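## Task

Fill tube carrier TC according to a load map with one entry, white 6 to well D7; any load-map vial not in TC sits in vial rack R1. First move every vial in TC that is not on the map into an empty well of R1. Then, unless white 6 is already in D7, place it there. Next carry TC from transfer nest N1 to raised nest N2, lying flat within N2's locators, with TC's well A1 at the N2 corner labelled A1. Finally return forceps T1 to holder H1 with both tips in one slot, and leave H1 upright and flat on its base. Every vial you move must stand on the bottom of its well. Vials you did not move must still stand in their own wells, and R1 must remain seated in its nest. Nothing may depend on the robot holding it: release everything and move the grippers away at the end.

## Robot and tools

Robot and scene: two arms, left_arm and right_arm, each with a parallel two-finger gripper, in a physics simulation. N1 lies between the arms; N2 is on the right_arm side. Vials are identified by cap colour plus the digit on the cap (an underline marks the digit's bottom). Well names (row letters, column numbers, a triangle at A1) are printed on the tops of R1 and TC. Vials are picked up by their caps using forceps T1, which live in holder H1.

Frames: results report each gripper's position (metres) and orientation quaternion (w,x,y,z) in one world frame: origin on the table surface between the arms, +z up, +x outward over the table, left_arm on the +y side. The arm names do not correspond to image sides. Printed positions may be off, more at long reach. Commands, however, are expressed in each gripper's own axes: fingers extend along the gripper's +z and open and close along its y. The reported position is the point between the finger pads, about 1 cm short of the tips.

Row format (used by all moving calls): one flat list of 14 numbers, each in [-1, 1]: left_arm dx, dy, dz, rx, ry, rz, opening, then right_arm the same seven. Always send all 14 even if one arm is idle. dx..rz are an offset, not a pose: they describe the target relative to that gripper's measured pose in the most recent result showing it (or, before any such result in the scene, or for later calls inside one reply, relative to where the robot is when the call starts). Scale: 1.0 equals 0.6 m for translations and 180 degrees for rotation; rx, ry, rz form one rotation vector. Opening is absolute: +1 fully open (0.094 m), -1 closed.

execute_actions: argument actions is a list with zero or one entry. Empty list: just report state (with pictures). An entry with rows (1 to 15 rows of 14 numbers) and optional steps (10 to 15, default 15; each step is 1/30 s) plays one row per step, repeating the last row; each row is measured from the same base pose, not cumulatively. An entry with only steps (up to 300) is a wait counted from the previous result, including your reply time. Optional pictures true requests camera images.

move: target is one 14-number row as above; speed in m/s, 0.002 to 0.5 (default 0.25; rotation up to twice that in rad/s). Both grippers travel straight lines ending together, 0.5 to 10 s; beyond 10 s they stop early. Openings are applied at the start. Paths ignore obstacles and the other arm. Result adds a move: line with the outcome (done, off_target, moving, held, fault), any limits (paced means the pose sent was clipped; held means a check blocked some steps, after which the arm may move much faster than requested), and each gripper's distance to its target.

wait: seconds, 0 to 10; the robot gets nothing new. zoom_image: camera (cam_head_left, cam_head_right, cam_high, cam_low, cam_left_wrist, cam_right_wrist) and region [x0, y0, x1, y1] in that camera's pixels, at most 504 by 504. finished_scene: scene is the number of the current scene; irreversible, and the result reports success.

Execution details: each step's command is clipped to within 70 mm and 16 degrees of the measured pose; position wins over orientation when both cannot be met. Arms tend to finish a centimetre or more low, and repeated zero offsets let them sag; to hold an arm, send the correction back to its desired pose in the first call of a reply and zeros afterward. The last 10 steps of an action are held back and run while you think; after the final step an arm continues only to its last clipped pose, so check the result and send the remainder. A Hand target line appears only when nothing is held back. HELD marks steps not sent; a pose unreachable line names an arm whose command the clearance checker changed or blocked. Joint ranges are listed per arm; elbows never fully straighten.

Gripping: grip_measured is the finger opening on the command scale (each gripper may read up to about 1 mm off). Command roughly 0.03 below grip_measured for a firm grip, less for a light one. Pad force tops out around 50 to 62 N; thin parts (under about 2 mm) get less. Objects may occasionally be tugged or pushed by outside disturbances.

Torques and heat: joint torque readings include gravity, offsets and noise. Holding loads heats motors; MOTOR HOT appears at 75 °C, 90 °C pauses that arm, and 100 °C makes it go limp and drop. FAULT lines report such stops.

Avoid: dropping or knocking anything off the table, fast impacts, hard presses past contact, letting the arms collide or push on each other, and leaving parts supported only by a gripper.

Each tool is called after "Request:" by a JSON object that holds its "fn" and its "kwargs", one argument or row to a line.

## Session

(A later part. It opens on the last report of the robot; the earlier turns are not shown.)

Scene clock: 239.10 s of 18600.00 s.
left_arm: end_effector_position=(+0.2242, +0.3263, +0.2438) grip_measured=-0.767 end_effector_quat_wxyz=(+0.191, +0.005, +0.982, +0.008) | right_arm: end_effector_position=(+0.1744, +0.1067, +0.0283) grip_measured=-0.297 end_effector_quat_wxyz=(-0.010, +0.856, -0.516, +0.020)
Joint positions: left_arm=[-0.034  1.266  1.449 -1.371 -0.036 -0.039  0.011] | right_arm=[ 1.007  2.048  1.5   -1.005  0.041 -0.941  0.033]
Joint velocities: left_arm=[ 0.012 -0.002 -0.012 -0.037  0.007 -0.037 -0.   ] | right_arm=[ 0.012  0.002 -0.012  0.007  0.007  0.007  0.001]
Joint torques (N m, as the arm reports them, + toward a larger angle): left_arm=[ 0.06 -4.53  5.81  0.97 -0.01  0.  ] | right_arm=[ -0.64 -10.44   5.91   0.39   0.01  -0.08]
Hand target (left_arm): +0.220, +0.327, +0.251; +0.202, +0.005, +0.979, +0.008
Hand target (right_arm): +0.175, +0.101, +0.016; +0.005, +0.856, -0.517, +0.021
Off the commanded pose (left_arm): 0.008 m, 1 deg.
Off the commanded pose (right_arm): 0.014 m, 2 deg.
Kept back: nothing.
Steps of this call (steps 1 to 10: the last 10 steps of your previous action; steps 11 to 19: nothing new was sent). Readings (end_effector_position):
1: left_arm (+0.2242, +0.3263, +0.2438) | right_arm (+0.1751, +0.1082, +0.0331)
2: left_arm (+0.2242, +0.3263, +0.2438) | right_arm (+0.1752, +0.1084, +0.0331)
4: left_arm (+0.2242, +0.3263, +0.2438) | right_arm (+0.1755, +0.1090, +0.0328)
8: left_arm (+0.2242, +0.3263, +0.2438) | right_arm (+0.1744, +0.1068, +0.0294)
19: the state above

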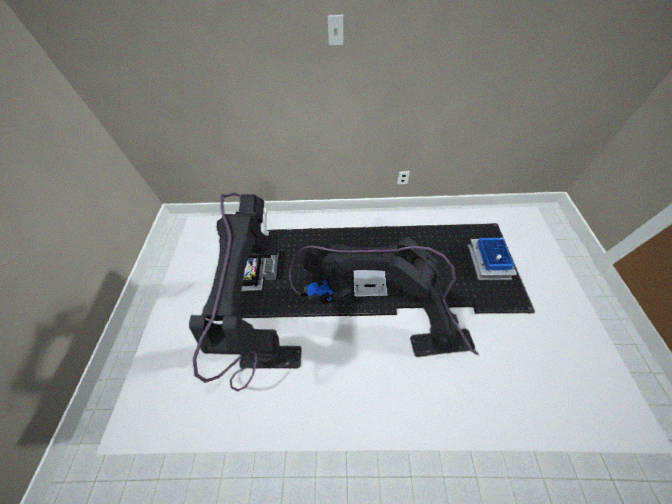

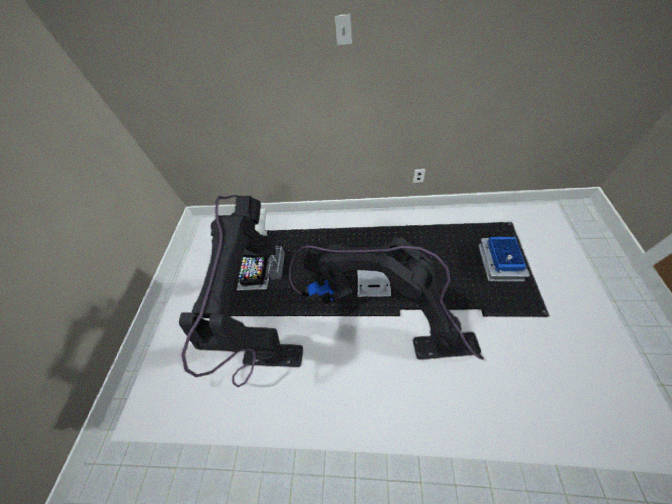

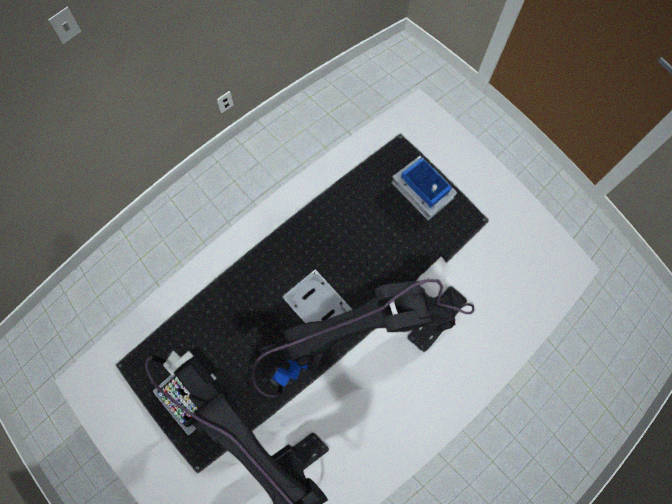

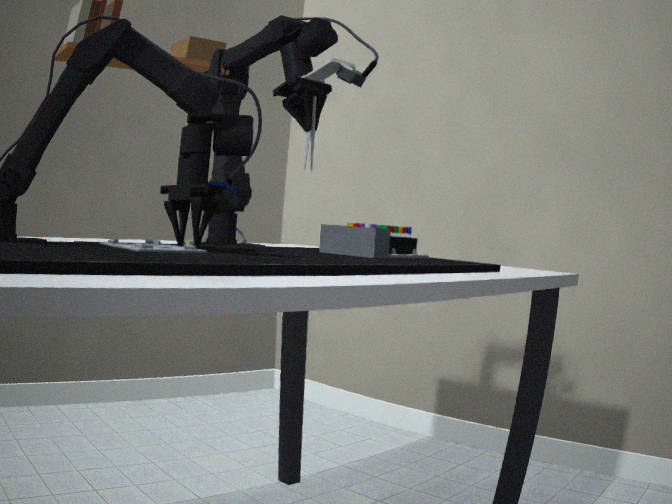

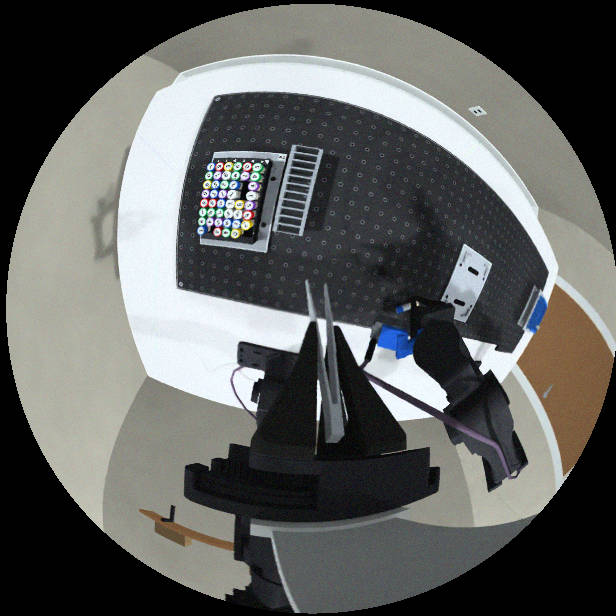

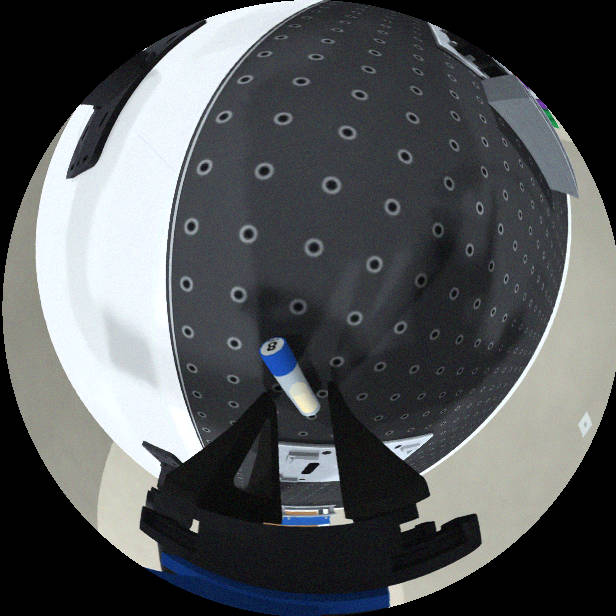

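Request:
{"fn": "execute_actions", "kwargs": {
  "actions": [
    {"rows":[[0.0015,0.001,-0.0133,0,-0.0072,0,-0.765,0.009,0.0046,0.022,-0.0076,0.0053,0,-0.33],[0.0015,0.001,-0.0133,0,-0.0072,0,-0.765,0.0091,0.0047,0.0225,-0.0076,0.0053,0,-0.36],[0.0015,0.001,-0.0133,0,-0.0072,0,-0.765,0.0092,0.0048,0.023,-0.0076,0.0053,0,-0.39],[0.0015,0.001,-0.0133,0,-0.0072,0,-0.765,0.0093,0.0049,0.0235,-0.0076,0.0053,0,-0.42],[0.0015,0.001,-0.0133,0,-0.0072,0,-0.765,0.0094,0.005,0.024,-0.0076,0.0053,0,-0.45],[0.0015,0.001,-0.0133,0,-0.0072,0,-0.765,0.0095,0.0051,0.0245,-0.0076,0.0053,0,-0.48],[0.0015,0.001,-0.0133,0,-0.0072,0,-0.765,0.0096,0.0052,0.025,-0.0076,0.0053,0,-0.51],[0.0015,0.001,-0.0133,0,-0.0072,0,-0.765,0.0096,0.0052,0.025,-0.0076,0.0053,0,-0.54],[0.0015,0.001,-0.0133,0,-0.0072,0,-0.765,0.0096,0.0052,0.025,-0.0076,0.0053,0,-0.57],[0.0015,0.001,-0.0133,0,-0.0072,0,-0.765,0.0096,0.0052,0.025,-0.0076,0.0053,0,-0.6],[0.0015,0.001,-0.0133,0,-0.0072,0,-0.765,0.0096,0.0052,0.025,-0.0076,0.0053,0,-0.62],[0.0015,0.001,-0.0133,0,-0.0072,0,-0.765,0.0096,0.0052,0.025,-0.0076,0.0053,0,-0.64],[0.0015,0.001,-0.0133,0,-0.0072,0,-0.765,0.0096,0.0052,0.025,-0.0076,0.0053,0,-0.66]],"steps":15}
  ]
}}

Request:
{"fn": "wait", "kwargs": {
  "seconds": 0.3
}}

Request:
{"fn": "zoom_image", "kwargs": {
  "camera": "cam_right_wrist",
  "region": [220, 310, 380, 470]
}}

Scene clock: 240.90 s of 18600.00 s.
left_arm: end_effector_position=(+0.2242, +0.3263, +0.2438) grip_measured=-0.767 end_effector_quat_wxyz=(+0.191, +0.005, +0.982, +0.008) | right_arm: end_effector_position=(+0.1749, +0.1076, +0.0283) grip_measured=-0.435 end_effector_quat_wxyz=(-0.012, +0.857, -0.516, +0.020)
Joint positions: left_arm=[-0.034  1.266  1.449 -1.371 -0.036 -0.039  0.011] | right_arm=[ 1.007  2.048  1.5   -1.001  0.041 -0.942  0.027]
Joint velocities: left_arm=[-0.012  0.007 -0.012  0.007  0.051 -0.11  -0.001] | right_arm=[-0.017 -0.002 -0.012 -0.051  0.022 -0.022 -0.026]
Joint torques (N m, as the arm reports them, + toward a larger angle): left_arm=[ 0.09 -4.54  5.76  0.98 -0.01  0.  ] | right_arm=[ -0.69 -10.49   5.38   0.4    0.02  -0.08]
Steps of this call (steps 1 to 49: nothing new was sent; steps 50 to 54: the first 5 steps of this action). Readings (end_effector_position):
50: left_arm (+0.2242, +0.3263, +0.2438) | right_arm (+0.1745, +0.1069, +0.0283)
51: left_arm (+0.2242, +0.3263, +0.2438) | right_arm (+0.1746, +0.1071, +0.0283)
53: left_arm (+0.2242, +0.3263, +0.2438) | right_arm (+0.1747, +0.1074, +0.0283)
54: the state above

Scene clock: 241.53 s of 18600.00 s.
left_arm: end_effector_position=(+0.2242, +0.3263, +0.2438) grip_measured=-0.767 end_effector_quat_wxyz=(+0.191, +0.005, +0.982, +0.008) | right_arm: end_effector_position=(+0.1755, +0.1090, +0.0284) grip_measured=-0.657 end_effector_quat_wxyz=(-0.015, +0.857, -0.515, +0.019)
Joint positions: left_arm=[-0.034  1.266  1.449 -1.371 -0.036 -0.039  0.011] | right_arm=[ 1.007  2.048  1.5   -0.995  0.041 -0.943  0.016]
Joint velocities: left_arm=[ 0.007 -0.007 -0.002 -0.022 -0.022 -0.051 -0.   ] | right_arm=[-0.002 -0.007  0.002 -0.066  0.022  0.037 -0.   ]
Joint torques (N m, as the arm reports them, + toward a larger angle): left_arm=[ 0.08 -4.51  5.78  0.99 -0.01 -0.01] | right_arm=[ -0.69 -10.55   5.24   0.41   0.01  -0.09]
Hand target (left_arm): +0.220, +0.327, +0.251; +0.202, +0.005, +0.979, +0.008
Hand target (right_arm): +0.175, +0.100, +0.014; +0.004, +0.856, -0.516, +0.021
Off the commanded pose (left_arm): 0.008 m, 1 deg.
Off the commanded pose (right_arm): 0.017 m, 2 deg.
Kept back: nothing.
Steps of this call (steps 1 to 10: the last 10 steps of your previous action; steps 11 to 19: nothing new was sent). Readings (end_effector_position):
1: left_arm (+0.2242, +0.3263, +0.2438) | right_arm (+0.1749, +0.1078, +0.0283)
2: left_arm (+0.2242, +0.3263, +0.2438) | right_arm (+0.1751, +0.1081, +0.0284)
4: left_arm (+0.2242, +0.3263, +0.2438) | right_arm (+0.1752, +0.1084, +0.0284)
8: left_arm (+0.2242, +0.3263, +0.2438) | right_arm (+0.1754, +0.1088, +0.0284)
19: the state above

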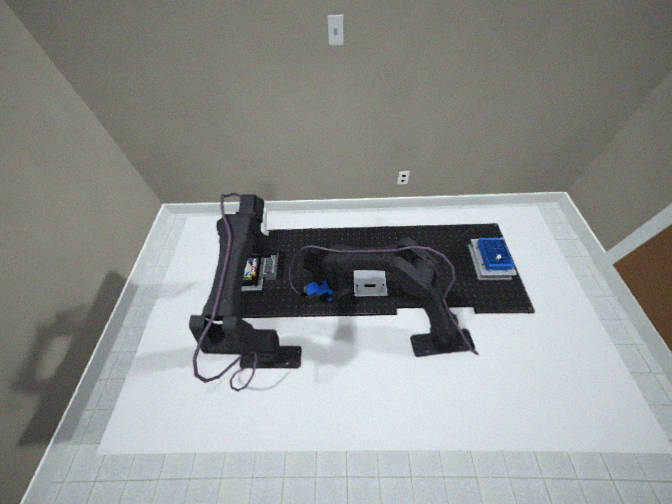

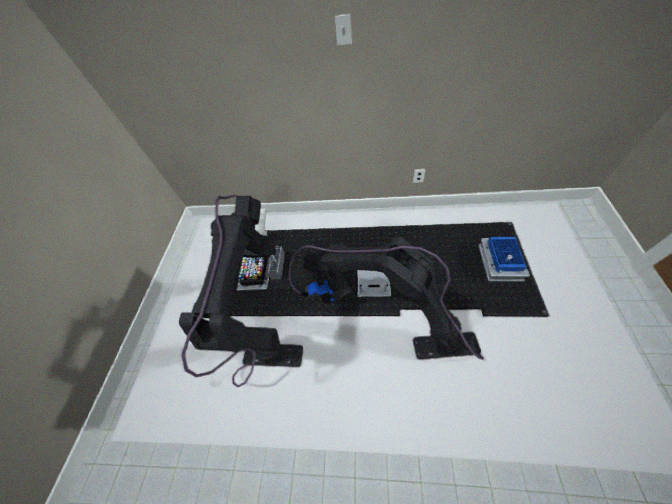

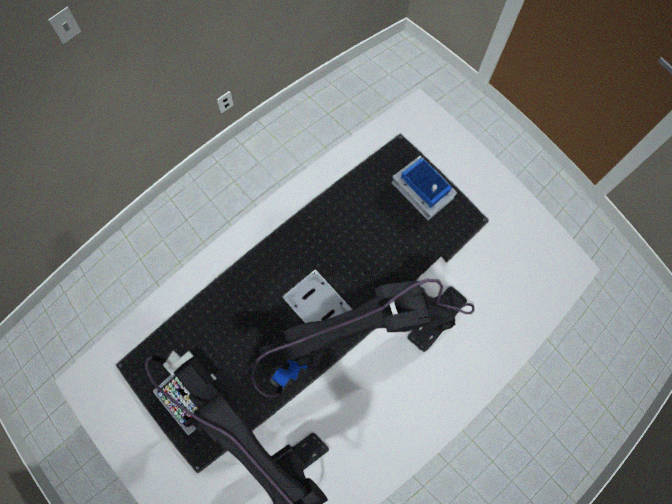

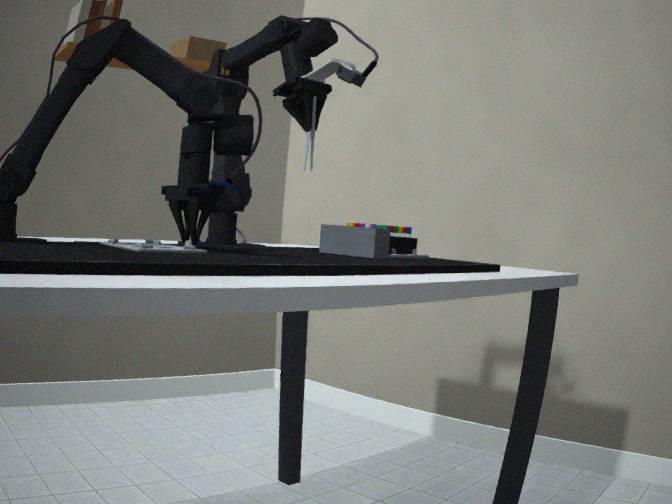

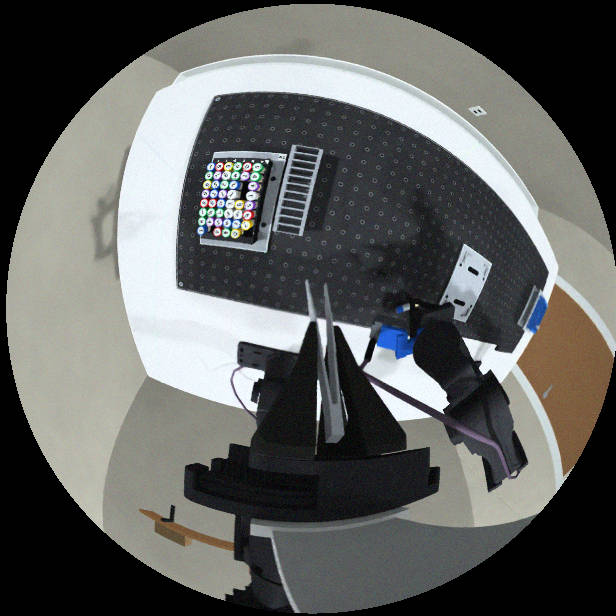

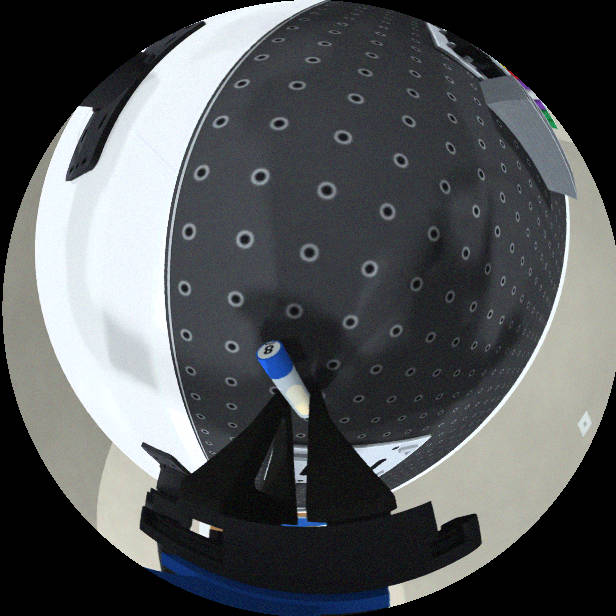

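Region (220, 310, 380, 470) of cam_right_wrist's 616x616 image, scaled by 3.150, with more detail than that image has.

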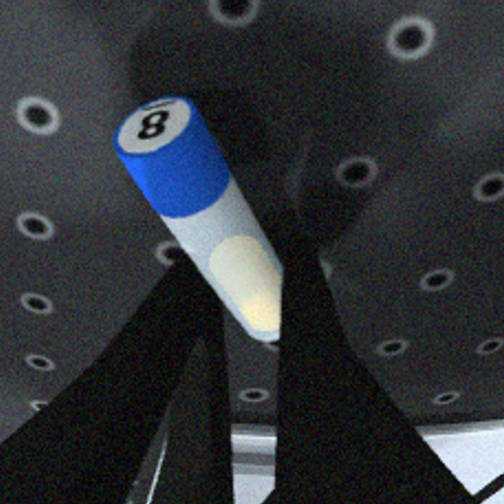

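Request:
{"fn": "execute_actions", "kwargs": {
  "actions": [
    {"rows":[[0.0015,0.001,-0.0133,0,-0.0072,0,-0.765,0.0122,0.0088,0.0255,-0.0097,0.0073,0,-0.66],[0.0015,0.001,-0.0133,0,-0.0072,0,-0.765,0.0123,0.0089,0.0258,-0.0097,0.0073,0,-0.66],[0.0015,0.001,-0.0133,0,-0.0072,0,-0.765,0.0124,0.009,0.0261,-0.0097,0.0073,0,-0.66],[0.0015,0.001,-0.0133,0,-0.0072,0,-0.765,0.0125,0.0091,0.0264,-0.0097,0.0073,0,-0.66],[0.0015,0.001,-0.0133,0,-0.0072,0,-0.765,0.0126,0.0092,0.0267,-0.0097,0.0073,0,-0.66]],"steps":10}
  ]
}}

Request:
{"fn": "execute_actions", "kwargs": {
  "actions": [
    {"steps":16}
  ]
}}

Scene clock: 242.37 s of 18600.00 s.
left_arm: end_effector_position=(+0.2242, +0.3263, +0.2438) grip_measured=-0.767 end_effector_quat_wxyz=(+0.191, +0.005, +0.982, +0.008) | right_arm: end_effector_position=(+0.1755, +0.1090, +0.0284) grip_measured=-0.657 end_effector_quat_wxyz=(-0.015, +0.857, -0.515, +0.019)
Joint positions: left_arm=[-0.034  1.266  1.449 -1.371 -0.036 -0.039  0.011] | right_arm=[ 1.007  2.048  1.5   -0.995  0.041 -0.943  0.016]
Joint velocities: left_arm=[ 0.002  0.017 -0.017 -0.007 -0.022  0.022 -0.002] | right_arm=[-0.017 -0.027 -0.007  0.007  0.007  0.066 -0.001]
Joint torques (N m, as the arm reports them, + toward a larger angle): left_arm=[ 0.13 -4.55  5.79  0.98 -0.02  0.  ] | right_arm=[ -0.69 -10.49   5.26   0.41   0.02  -0.1 ]
Kept back: the last 10 steps of this action.
Steps of this call (steps 1 to 25: nothing new was sent). Readings (end_effector_position):
1: left_arm (+0.2242, +0.3263, +0.2438) | right_arm (+0.1755, +0.1090, +0.0284)
2: left_arm (+0.2242, +0.3263, +0.2438) | right_arm (+0.1755, +0.1090, +0.0284)
4: left_arm (+0.2242, +0.3263, +0.2438) | right_arm (+0.1755, +0.1090, +0.0284)
8: left_arm (+0.2242, +0.3263, +0.2438) | right_arm (+0.1755, +0.1090, +0.0284)
25: the state above

Scene clock: 242.90 s of 18600.00 s.
left_arm: end_effector_position=(+0.2242, +0.3263, +0.2438) grip_measured=-0.767 end_effector_quat_wxyz=(+0.191, +0.005, +0.982, +0.008) | right_arm: end_effector_position=(+0.1746, +0.1070, +0.0257) grip_measured=-0.657 end_effector_quat_wxyz=(-0.013, +0.857, -0.515, +0.020)
Joint positions: left_arm=[-0.034  1.266  1.449 -1.371 -0.036 -0.039  0.011] | right_arm=[ 1.007  2.048  1.489 -0.989  0.041 -0.944  0.016]
Joint velocities: left_arm=[ 0.002  0.017  0.012  0.022  0.037 -0.022 -0.   ] | right_arm=[-0.007  0.002  0.007  0.081 -0.022 -0.007  0.001]
Joint torques (N m, as the arm reports them, + toward a larger angle): left_arm=[ 0.07 -4.57  5.78  0.98 -0.02 -0.01] | right_arm=[ -0.67 -10.48   5.63   0.43   0.02  -0.08]
Hand target (left_arm): +0.220, +0.327, +0.251; +0.202, +0.005, +0.979, +0.008
Hand target (right_arm): +0.175, +0.100, +0.013; +0.004, +0.857, -0.516, +0.021
Off the commanded pose (left_arm): 0.008 m, 1 deg.
Off the commanded pose (right_arm): 0.015 m, 2 deg.
Kept back: nothing.
Steps of this call (steps 1 to 10: the last 10 steps of your previous action; steps 11 to 16: nothing new was sent). Readings (end_effector_position):
1: left_arm (+0.2242, +0.3263, +0.2438) | right_arm (+0.1755, +0.1089, +0.0280)
2: left_arm (+0.2242, +0.3263, +0.2438) | right_arm (+0.1753, +0.1086, +0.0275)
4: left_arm (+0.2242, +0.3263, +0.2438) | right_arm (+0.1747, +0.1073, +0.0262)
8: left_arm (+0.2242, +0.3263, +0.2438) | right_arm (+0.1745, +0.1070, +0.0257)
16: the state above

Request:
{"fn": "execute_actions", "kwargs": {
  "actions": [
    {"rows":[[0.0015,0.001,-0.0133,0,-0.0072,0,-0.765,0.008,0.005,0.016,-0.007,0.005,0,-0.68],[0.0015,0.001,-0.0133,0,-0.0072,0,-0.765,0.006,0.004,0.012,-0.005,0.004,0,-0.695],[0.0015,0.001,-0.0133,0,-0.0072,0,-0.765,0.004,0.003,0.008,-0.0035,0.0025,0,-0.71],[0.0015,0.001,-0.0133,0,-0.0072,0,-0.765,0.003,0.002,0.006,-0.0025,0.002,0,-0.72],[0.0015,0.001,-0.0133,0,-0.0072,0,-0.765,0.003,0.002,0.006,-0.0025,0.002,0,-0.73],[0.0015,0.001,-0.0133,0,-0.0072,0,-0.765,0.003,0.002,0.006,-0.0025,0.002,0,-0.74],[0.0015,0.001,-0.0133,0,-0.0072,0,-0.765,0.003,0.002,0.006,-0.0025,0.002,0,-0.75],[0.0015,0.001,-0.0133,0,-0.0072,0,-0.765,0.003,0.002,0.006,-0.0025,0.002,0,-0.76],[0.0015,0.001,-0.0133,0,-0.0072,0,-0.765,0.003,0.002,0.006,-0.0025,0.002,0,-0.77],[0.0015,0.001,-0.0133,0,-0.0072,0,-0.765,0.003,0.002,0.006,-0.0025,0.002,0,-0.78],[0.0015,0.001,-0.0133,0,-0.0072,0,-0.765,0.003,0.002,0.006,-0.0025,0.002,0,-0.79]],"steps":13}
  ]
}}

Request:
{"fn": "wait", "kwargs": {
  "seconds": 0.2
}}

Request:
{"fn": "zoom_image", "kwargs": {
  "camera": "cam_right_wrist",
  "region": [220, 310, 380, 470]
}}

Scene clock: 243.80 s of 18600.00 s.
left_arm: end_effector_position=(+0.2242, +0.3263, +0.2438) grip_measured=-0.767 end_effector_quat_wxyz=(+0.191, +0.005, +0.982, +0.008) | right_arm: end_effector_position=(+0.1746, +0.1070, +0.0257) grip_measured=-0.701 end_effector_quat_wxyz=(-0.013, +0.857, -0.515, +0.020)
Joint positions: left_arm=[-0.034  1.266  1.449 -1.371 -0.036 -0.039  0.011] | right_arm=[ 1.007  2.048  1.489 -0.989  0.041 -0.944  0.014]
Joint velocities: left_arm=[ 0.007 -0.022  0.002 -0.007  0.007  0.022 -0.   ] | right_arm=[ 0.002 -0.007 -0.002 -0.066  0.022 -0.007 -0.012]
Joint torques (N m, as the arm reports them, + toward a larger angle): left_arm=[ 0.08 -4.57  5.81  0.98 -0.01  0.  ] | right_arm=[ -0.16 -11.82   6.44   0.38   0.01  -0.05]
Steps of this call (steps 1 to 24: nothing new was sent; steps 25 to 27: the first 3 steps of this action). Readings (end_effector_position):
25: left_arm (+0.2242, +0.3263, +0.2438) | right_arm (+0.1746, +0.1070, +0.0257)
26: left_arm (+0.2242, +0.3263, +0.2438) | right_arm (+0.1746, +0.1070, +0.0257)
27: the state above

Scene clock: 244.33 s of 18600.00 s.
left_arm: end_effector_position=(+0.2242, +0.3263, +0.2438) grip_measured=-0.767 end_effector_quat_wxyz=(+0.191, +0.005, +0.982, +0.008) | right_arm: end_effector_position=(+0.1746, +0.1070, +0.0257) grip_measured=-0.773 end_effector_quat_wxyz=(-0.013, +0.857, -0.515, +0.020)
Joint positions: left_arm=[-0.034  1.266  1.449 -1.371 -0.036 -0.039  0.011] | right_arm=[ 1.007  2.048  1.489 -0.989  0.041 -0.944  0.011]
Joint velocities: left_arm=[-0.022 -0.012 -0.002 -0.007  0.007 -0.022 -0.   ] | right_arm=[ 0.012  0.002  0.002 -0.051  0.037 -0.007  0.002]
Joint torques (N m, as the arm reports them, + toward a larger angle): left_arm=[ 0.09 -4.53  5.79  0.98 -0.02  0.  ] | right_arm=[ -0.12 -11.95   6.67   0.35   0.04  -0.04]
Hand target (left_arm): +0.220, +0.327, +0.251; +0.202, +0.005, +0.979, +0.008
Hand target (right_arm): +0.174, +0.105, +0.022; -0.008, +0.857, -0.515, +0.020
Off the commanded pose (left_arm): 0.008 m, 1 deg.
Off the commanded pose (right_arm): 0.004 m, 1 deg.
Kept back: nothing.
Steps of this call (steps 1 to 10: the last 10 steps of your previous action; steps 11 to 16: nothing new was sent). Readings (end_effector_position):
1: left_arm (+0.2242, +0.3263, +0.2438) | right_arm (+0.1746, +0.1070, +0.0257)
2: left_arm (+0.2242, +0.3263, +0.2438) | right_arm (+0.1746, +0.1070, +0.0257)
4: left_arm (+0.2242, +0.3263, +0.2438) | right_arm (+0.1746, +0.1070, +0.0257)
8: left_arm (+0.2242, +0.3263, +0.2438) | right_arm (+0.1746, +0.1070, +0.0257)
16: the state above

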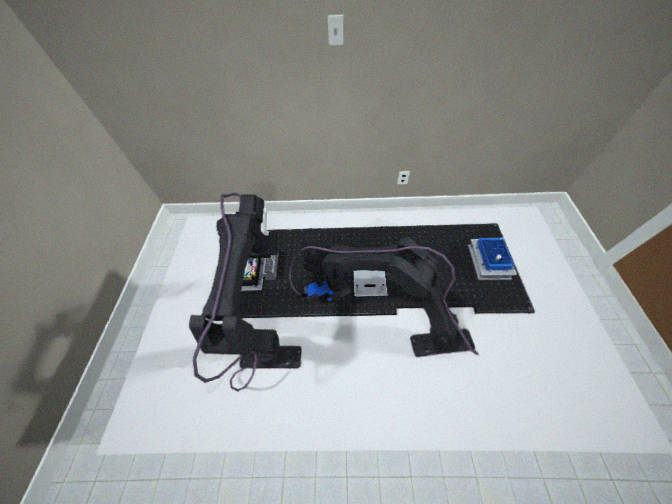

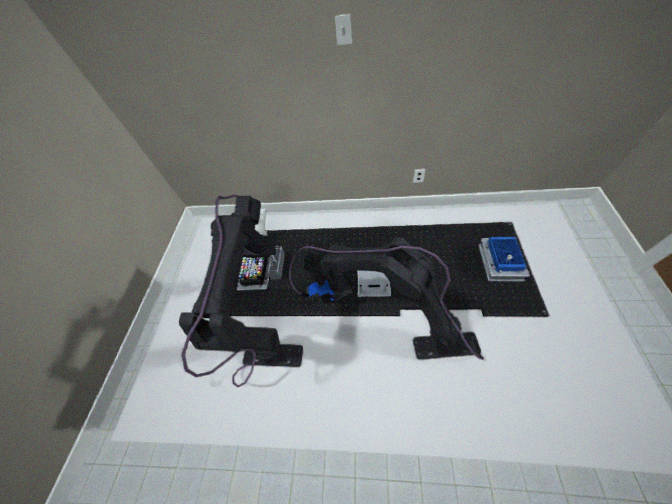

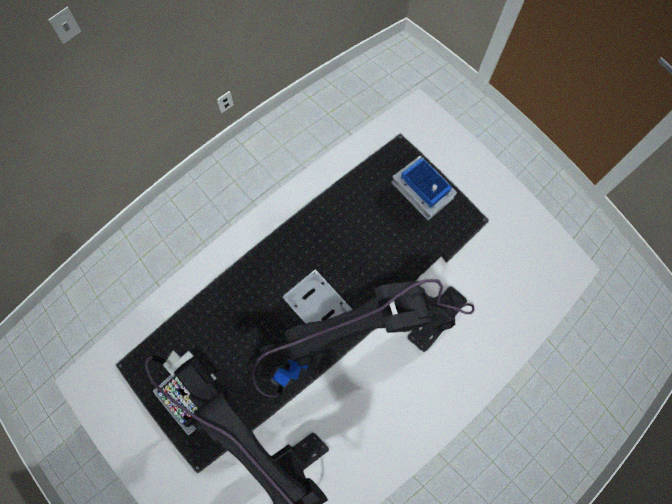

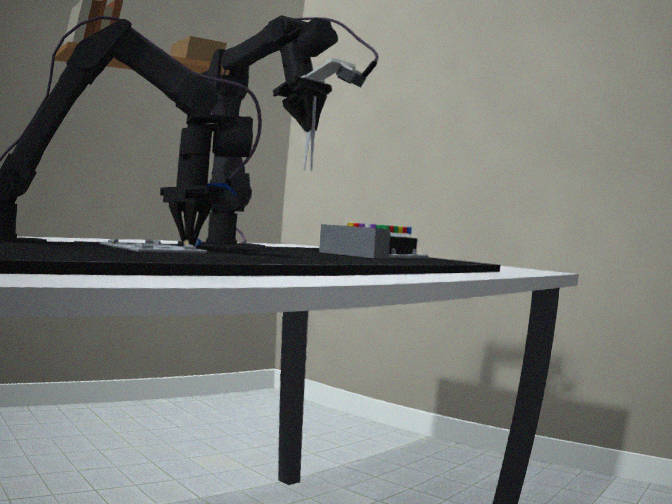

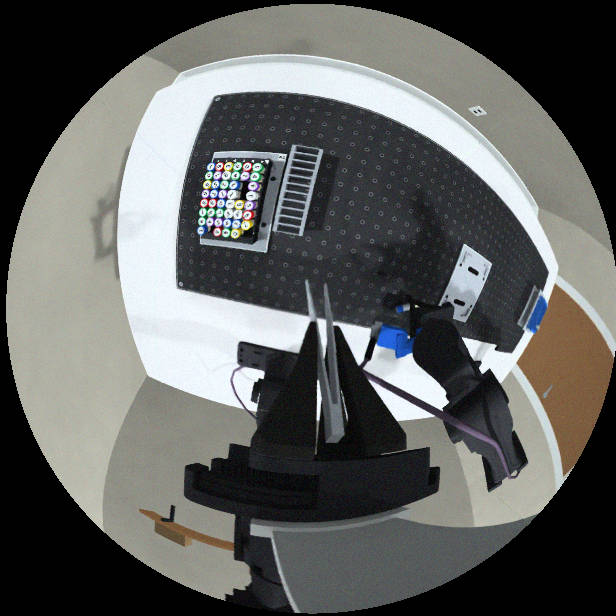

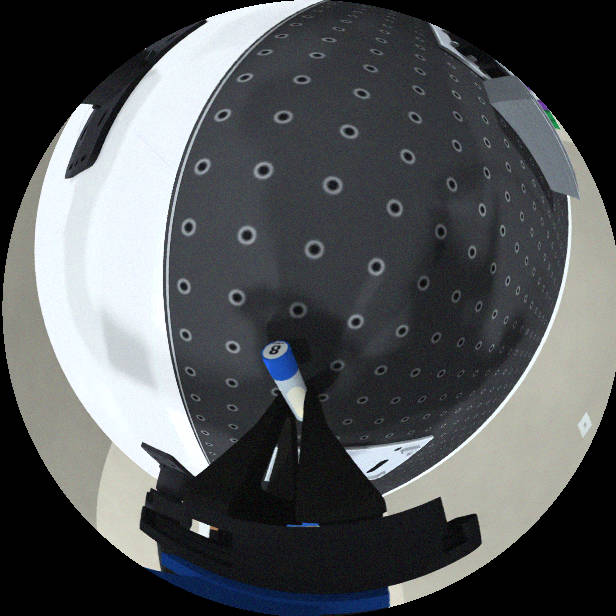

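Region (220, 310, 380, 470) of cam_right_wrist's 616x616 image, scaled by 3.150, with more detail than that image has.

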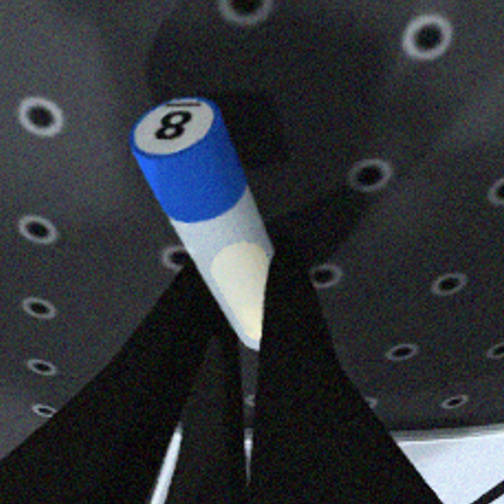

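Request:
{"fn": "move", "kwargs": {
  "target": [0.0015,0.001,-0.0133,0,-0.0072,0,-0.765, 0,0,-0.06,0,0,0,-0.80],
  "speed": 0.08
}}

Request:
{"fn": "move", "kwargs": {
  "target": [0,0,-0.012,0,-0.0072,0,-0.765, 0.03,-0.035,-0.13,0,0,0.35,-0.80],
  "speed": 0.3
}}

Scene clock: 250.20 s of 18600.00 s.
left_arm: end_effector_position=(+0.2242, +0.3263, +0.2438) grip_measured=-0.767 end_effector_quat_wxyz=(+0.191, +0.005, +0.982, +0.008) | right_arm: end_effector_position=(+0.1725, +0.1028, +0.0515) grip_measured=-0.778 end_effector_quat_wxyz=(-0.003, +0.857, -0.515, +0.020)
Joint positions: left_arm=[-0.034  1.266  1.449 -1.371 -0.036 -0.039  0.011] | right_arm=[ 1.007  2.022  1.556 -1.103  0.041 -0.944  0.01 ]
Joint velocities: left_arm=[-0.007 -0.007  0.007 -0.007  0.022 -0.007  0.001] | right_arm=[ 0.002  0.007  0.002  0.007 -0.022 -0.051 -0.   ]
Joint torques (N m, as the arm reports them, + toward a larger angle): left_arm=[ 0.04 -4.46  5.78  0.99 -0.02  0.  ] | right_arm=[  0.32 -13.52   8.55   0.18   0.02   0.  ]
Hand target (left_arm): +0.220, +0.327, +0.251; +0.202, +0.005, +0.979, +0.008
Hand target (right_arm): +0.173, +0.106, +0.061; -0.013, +0.857, -0.515, +0.020
Off the commanded pose (left_arm): 0.008 m, 1 deg.
Off the commanded pose (right_arm): 0.011 m, 1 deg.
Kept back: nothing.
After step 90, 1.87 s passed at rest.
move: off_target (right_arm)

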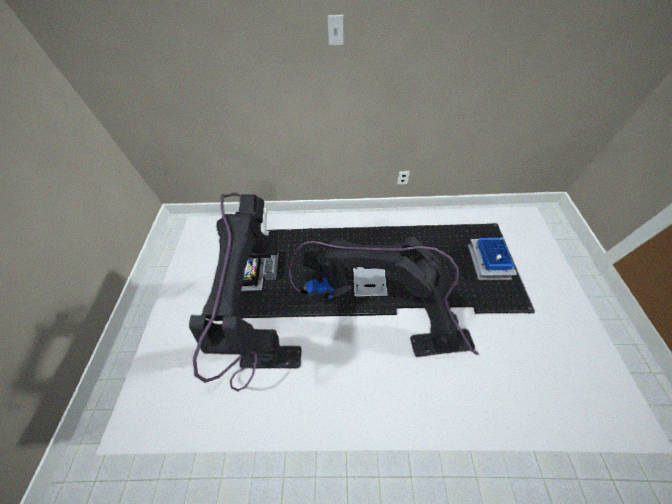

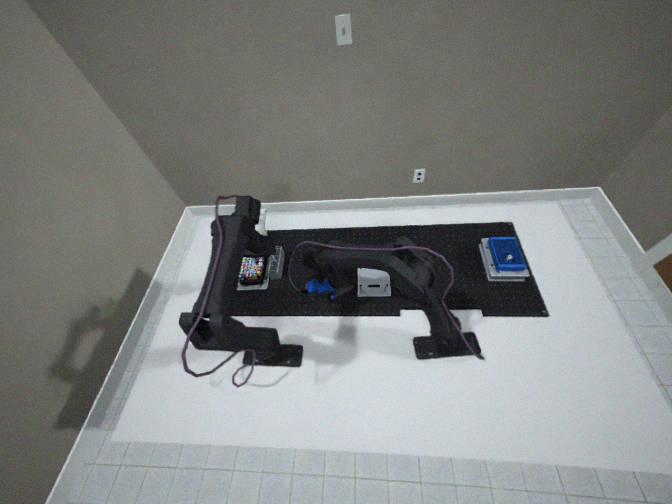

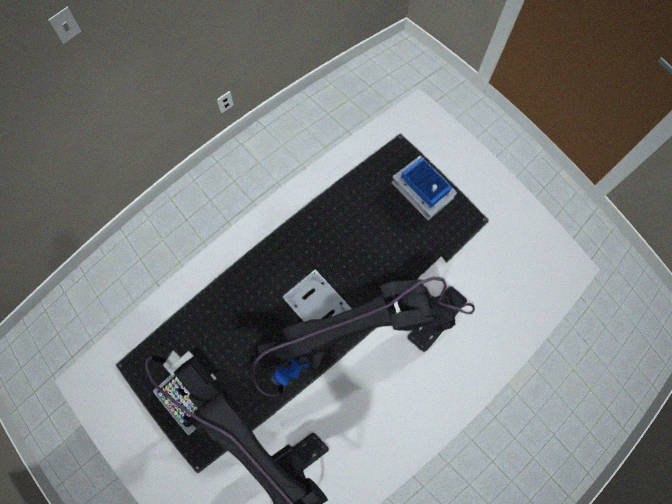

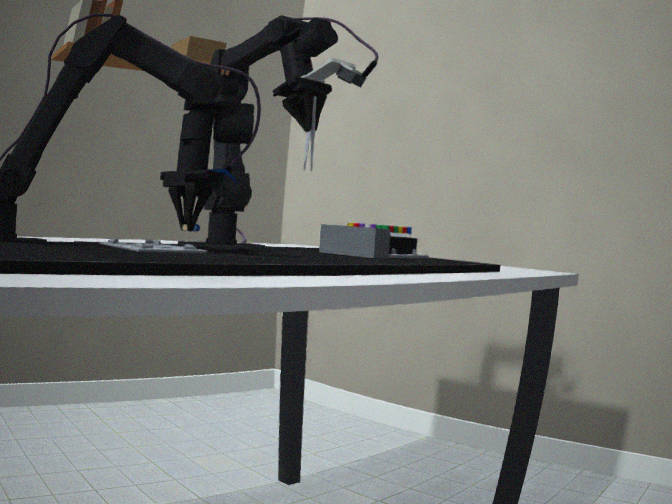

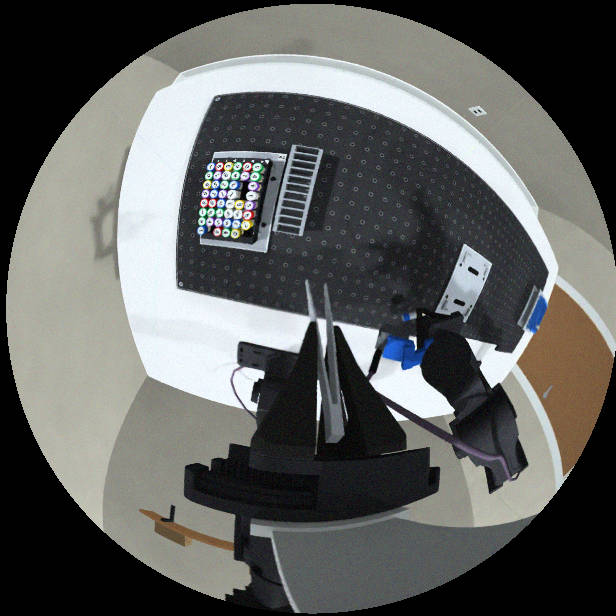

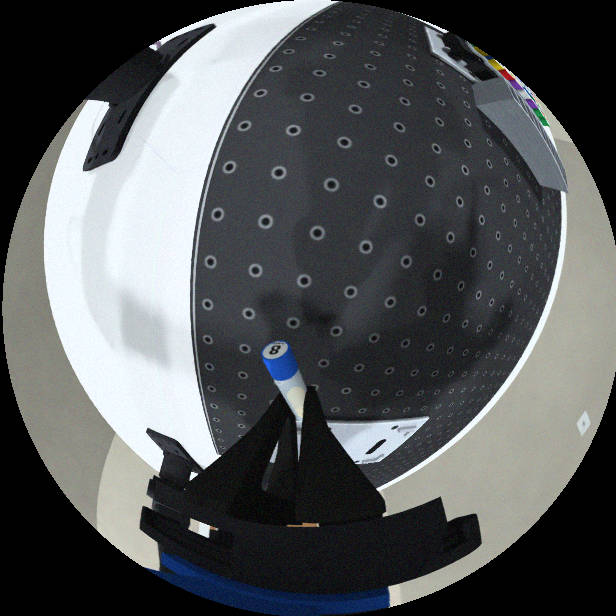

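Scene clock: 252.63 s of 18600.00 s.
left_arm: end_effector_position=(+0.2242, +0.3263, +0.2438) grip_measured=-0.767 end_effector_quat_wxyz=(+0.191, +0.005, +0.982, +0.008) | right_arm: end_effector_position=(+0.1918, +0.0965, +0.1250) grip_measured=-0.778 end_effector_quat_wxyz=(+0.009, -0.470, +0.882, -0.019)
Joint positions: left_arm=[-0.034  1.266  1.449 -1.371 -0.036 -0.039  0.011] | right_arm=[ 0.955  2.022  1.849 -1.404  0.041  0.084  0.01 ]
Joint velocities: left_arm=[ 0.007 -0.002 -0.002 -0.125  0.051  0.037  0.001] | right_arm=[ 0.002 -0.002 -0.012 -0.022 -0.022 -0.066 -0.001]
Joint torques (N m, as the arm reports them, + toward a larger angle): left_arm=[-0.17 -4.31  5.86  1.02 -0.03 -0.04] | right_arm=[ -0.87 -12.27   8.95   0.2    0.01   0.04]
Hand target (left_arm): +0.221, +0.326, +0.250; +0.202, +0.005, +0.979, +0.008
Hand target (right_arm): +0.196, +0.097, +0.130; +0.013, -0.462, +0.887, -0.016
Off the commanded pose (left_arm): 0.007 m, 1 deg.
Off the commanded pose (right_arm): 0.007 m, 1 deg.
Kept back: nothing.
move: done

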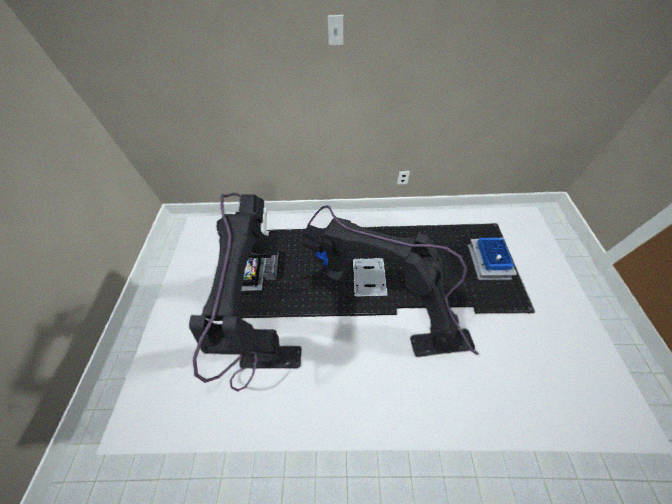

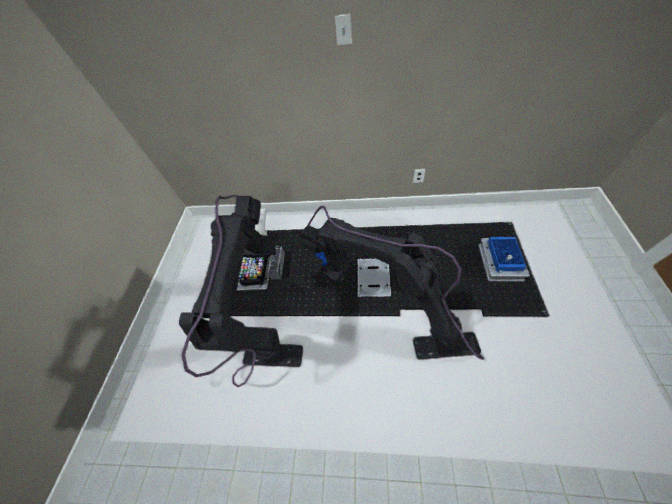

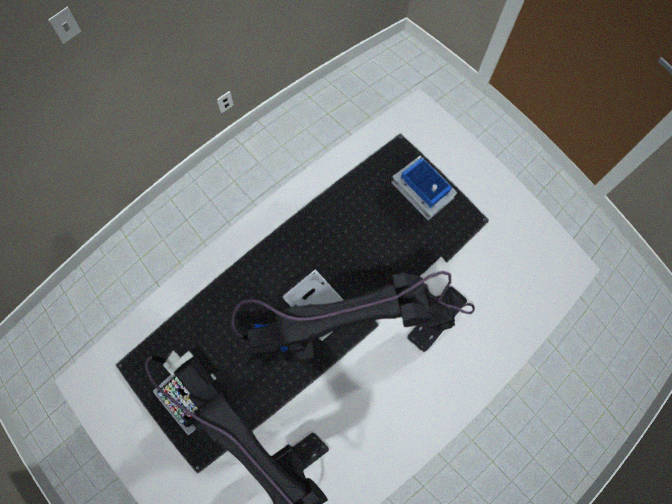

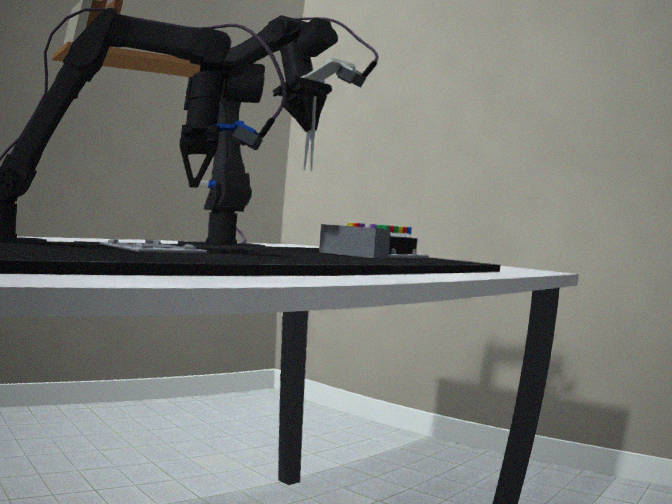

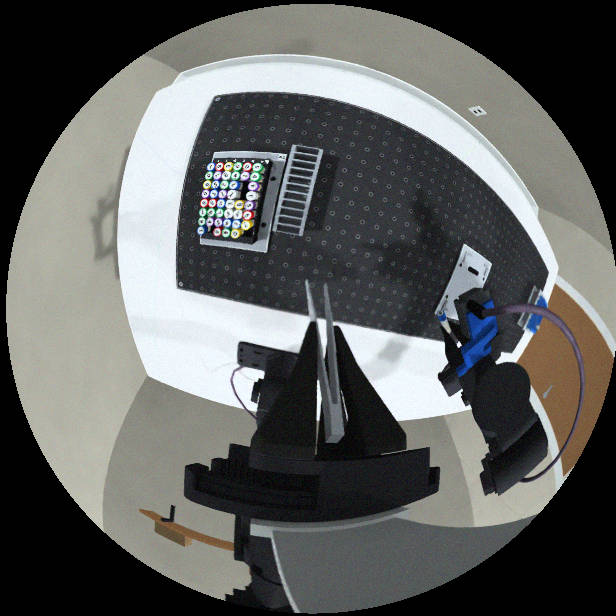

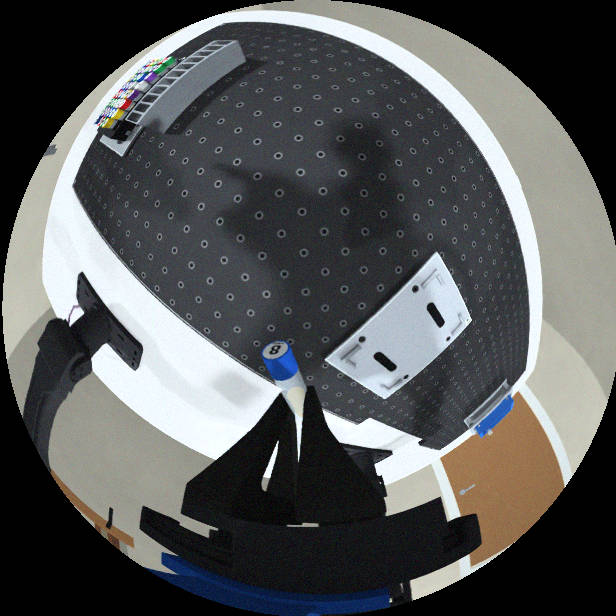

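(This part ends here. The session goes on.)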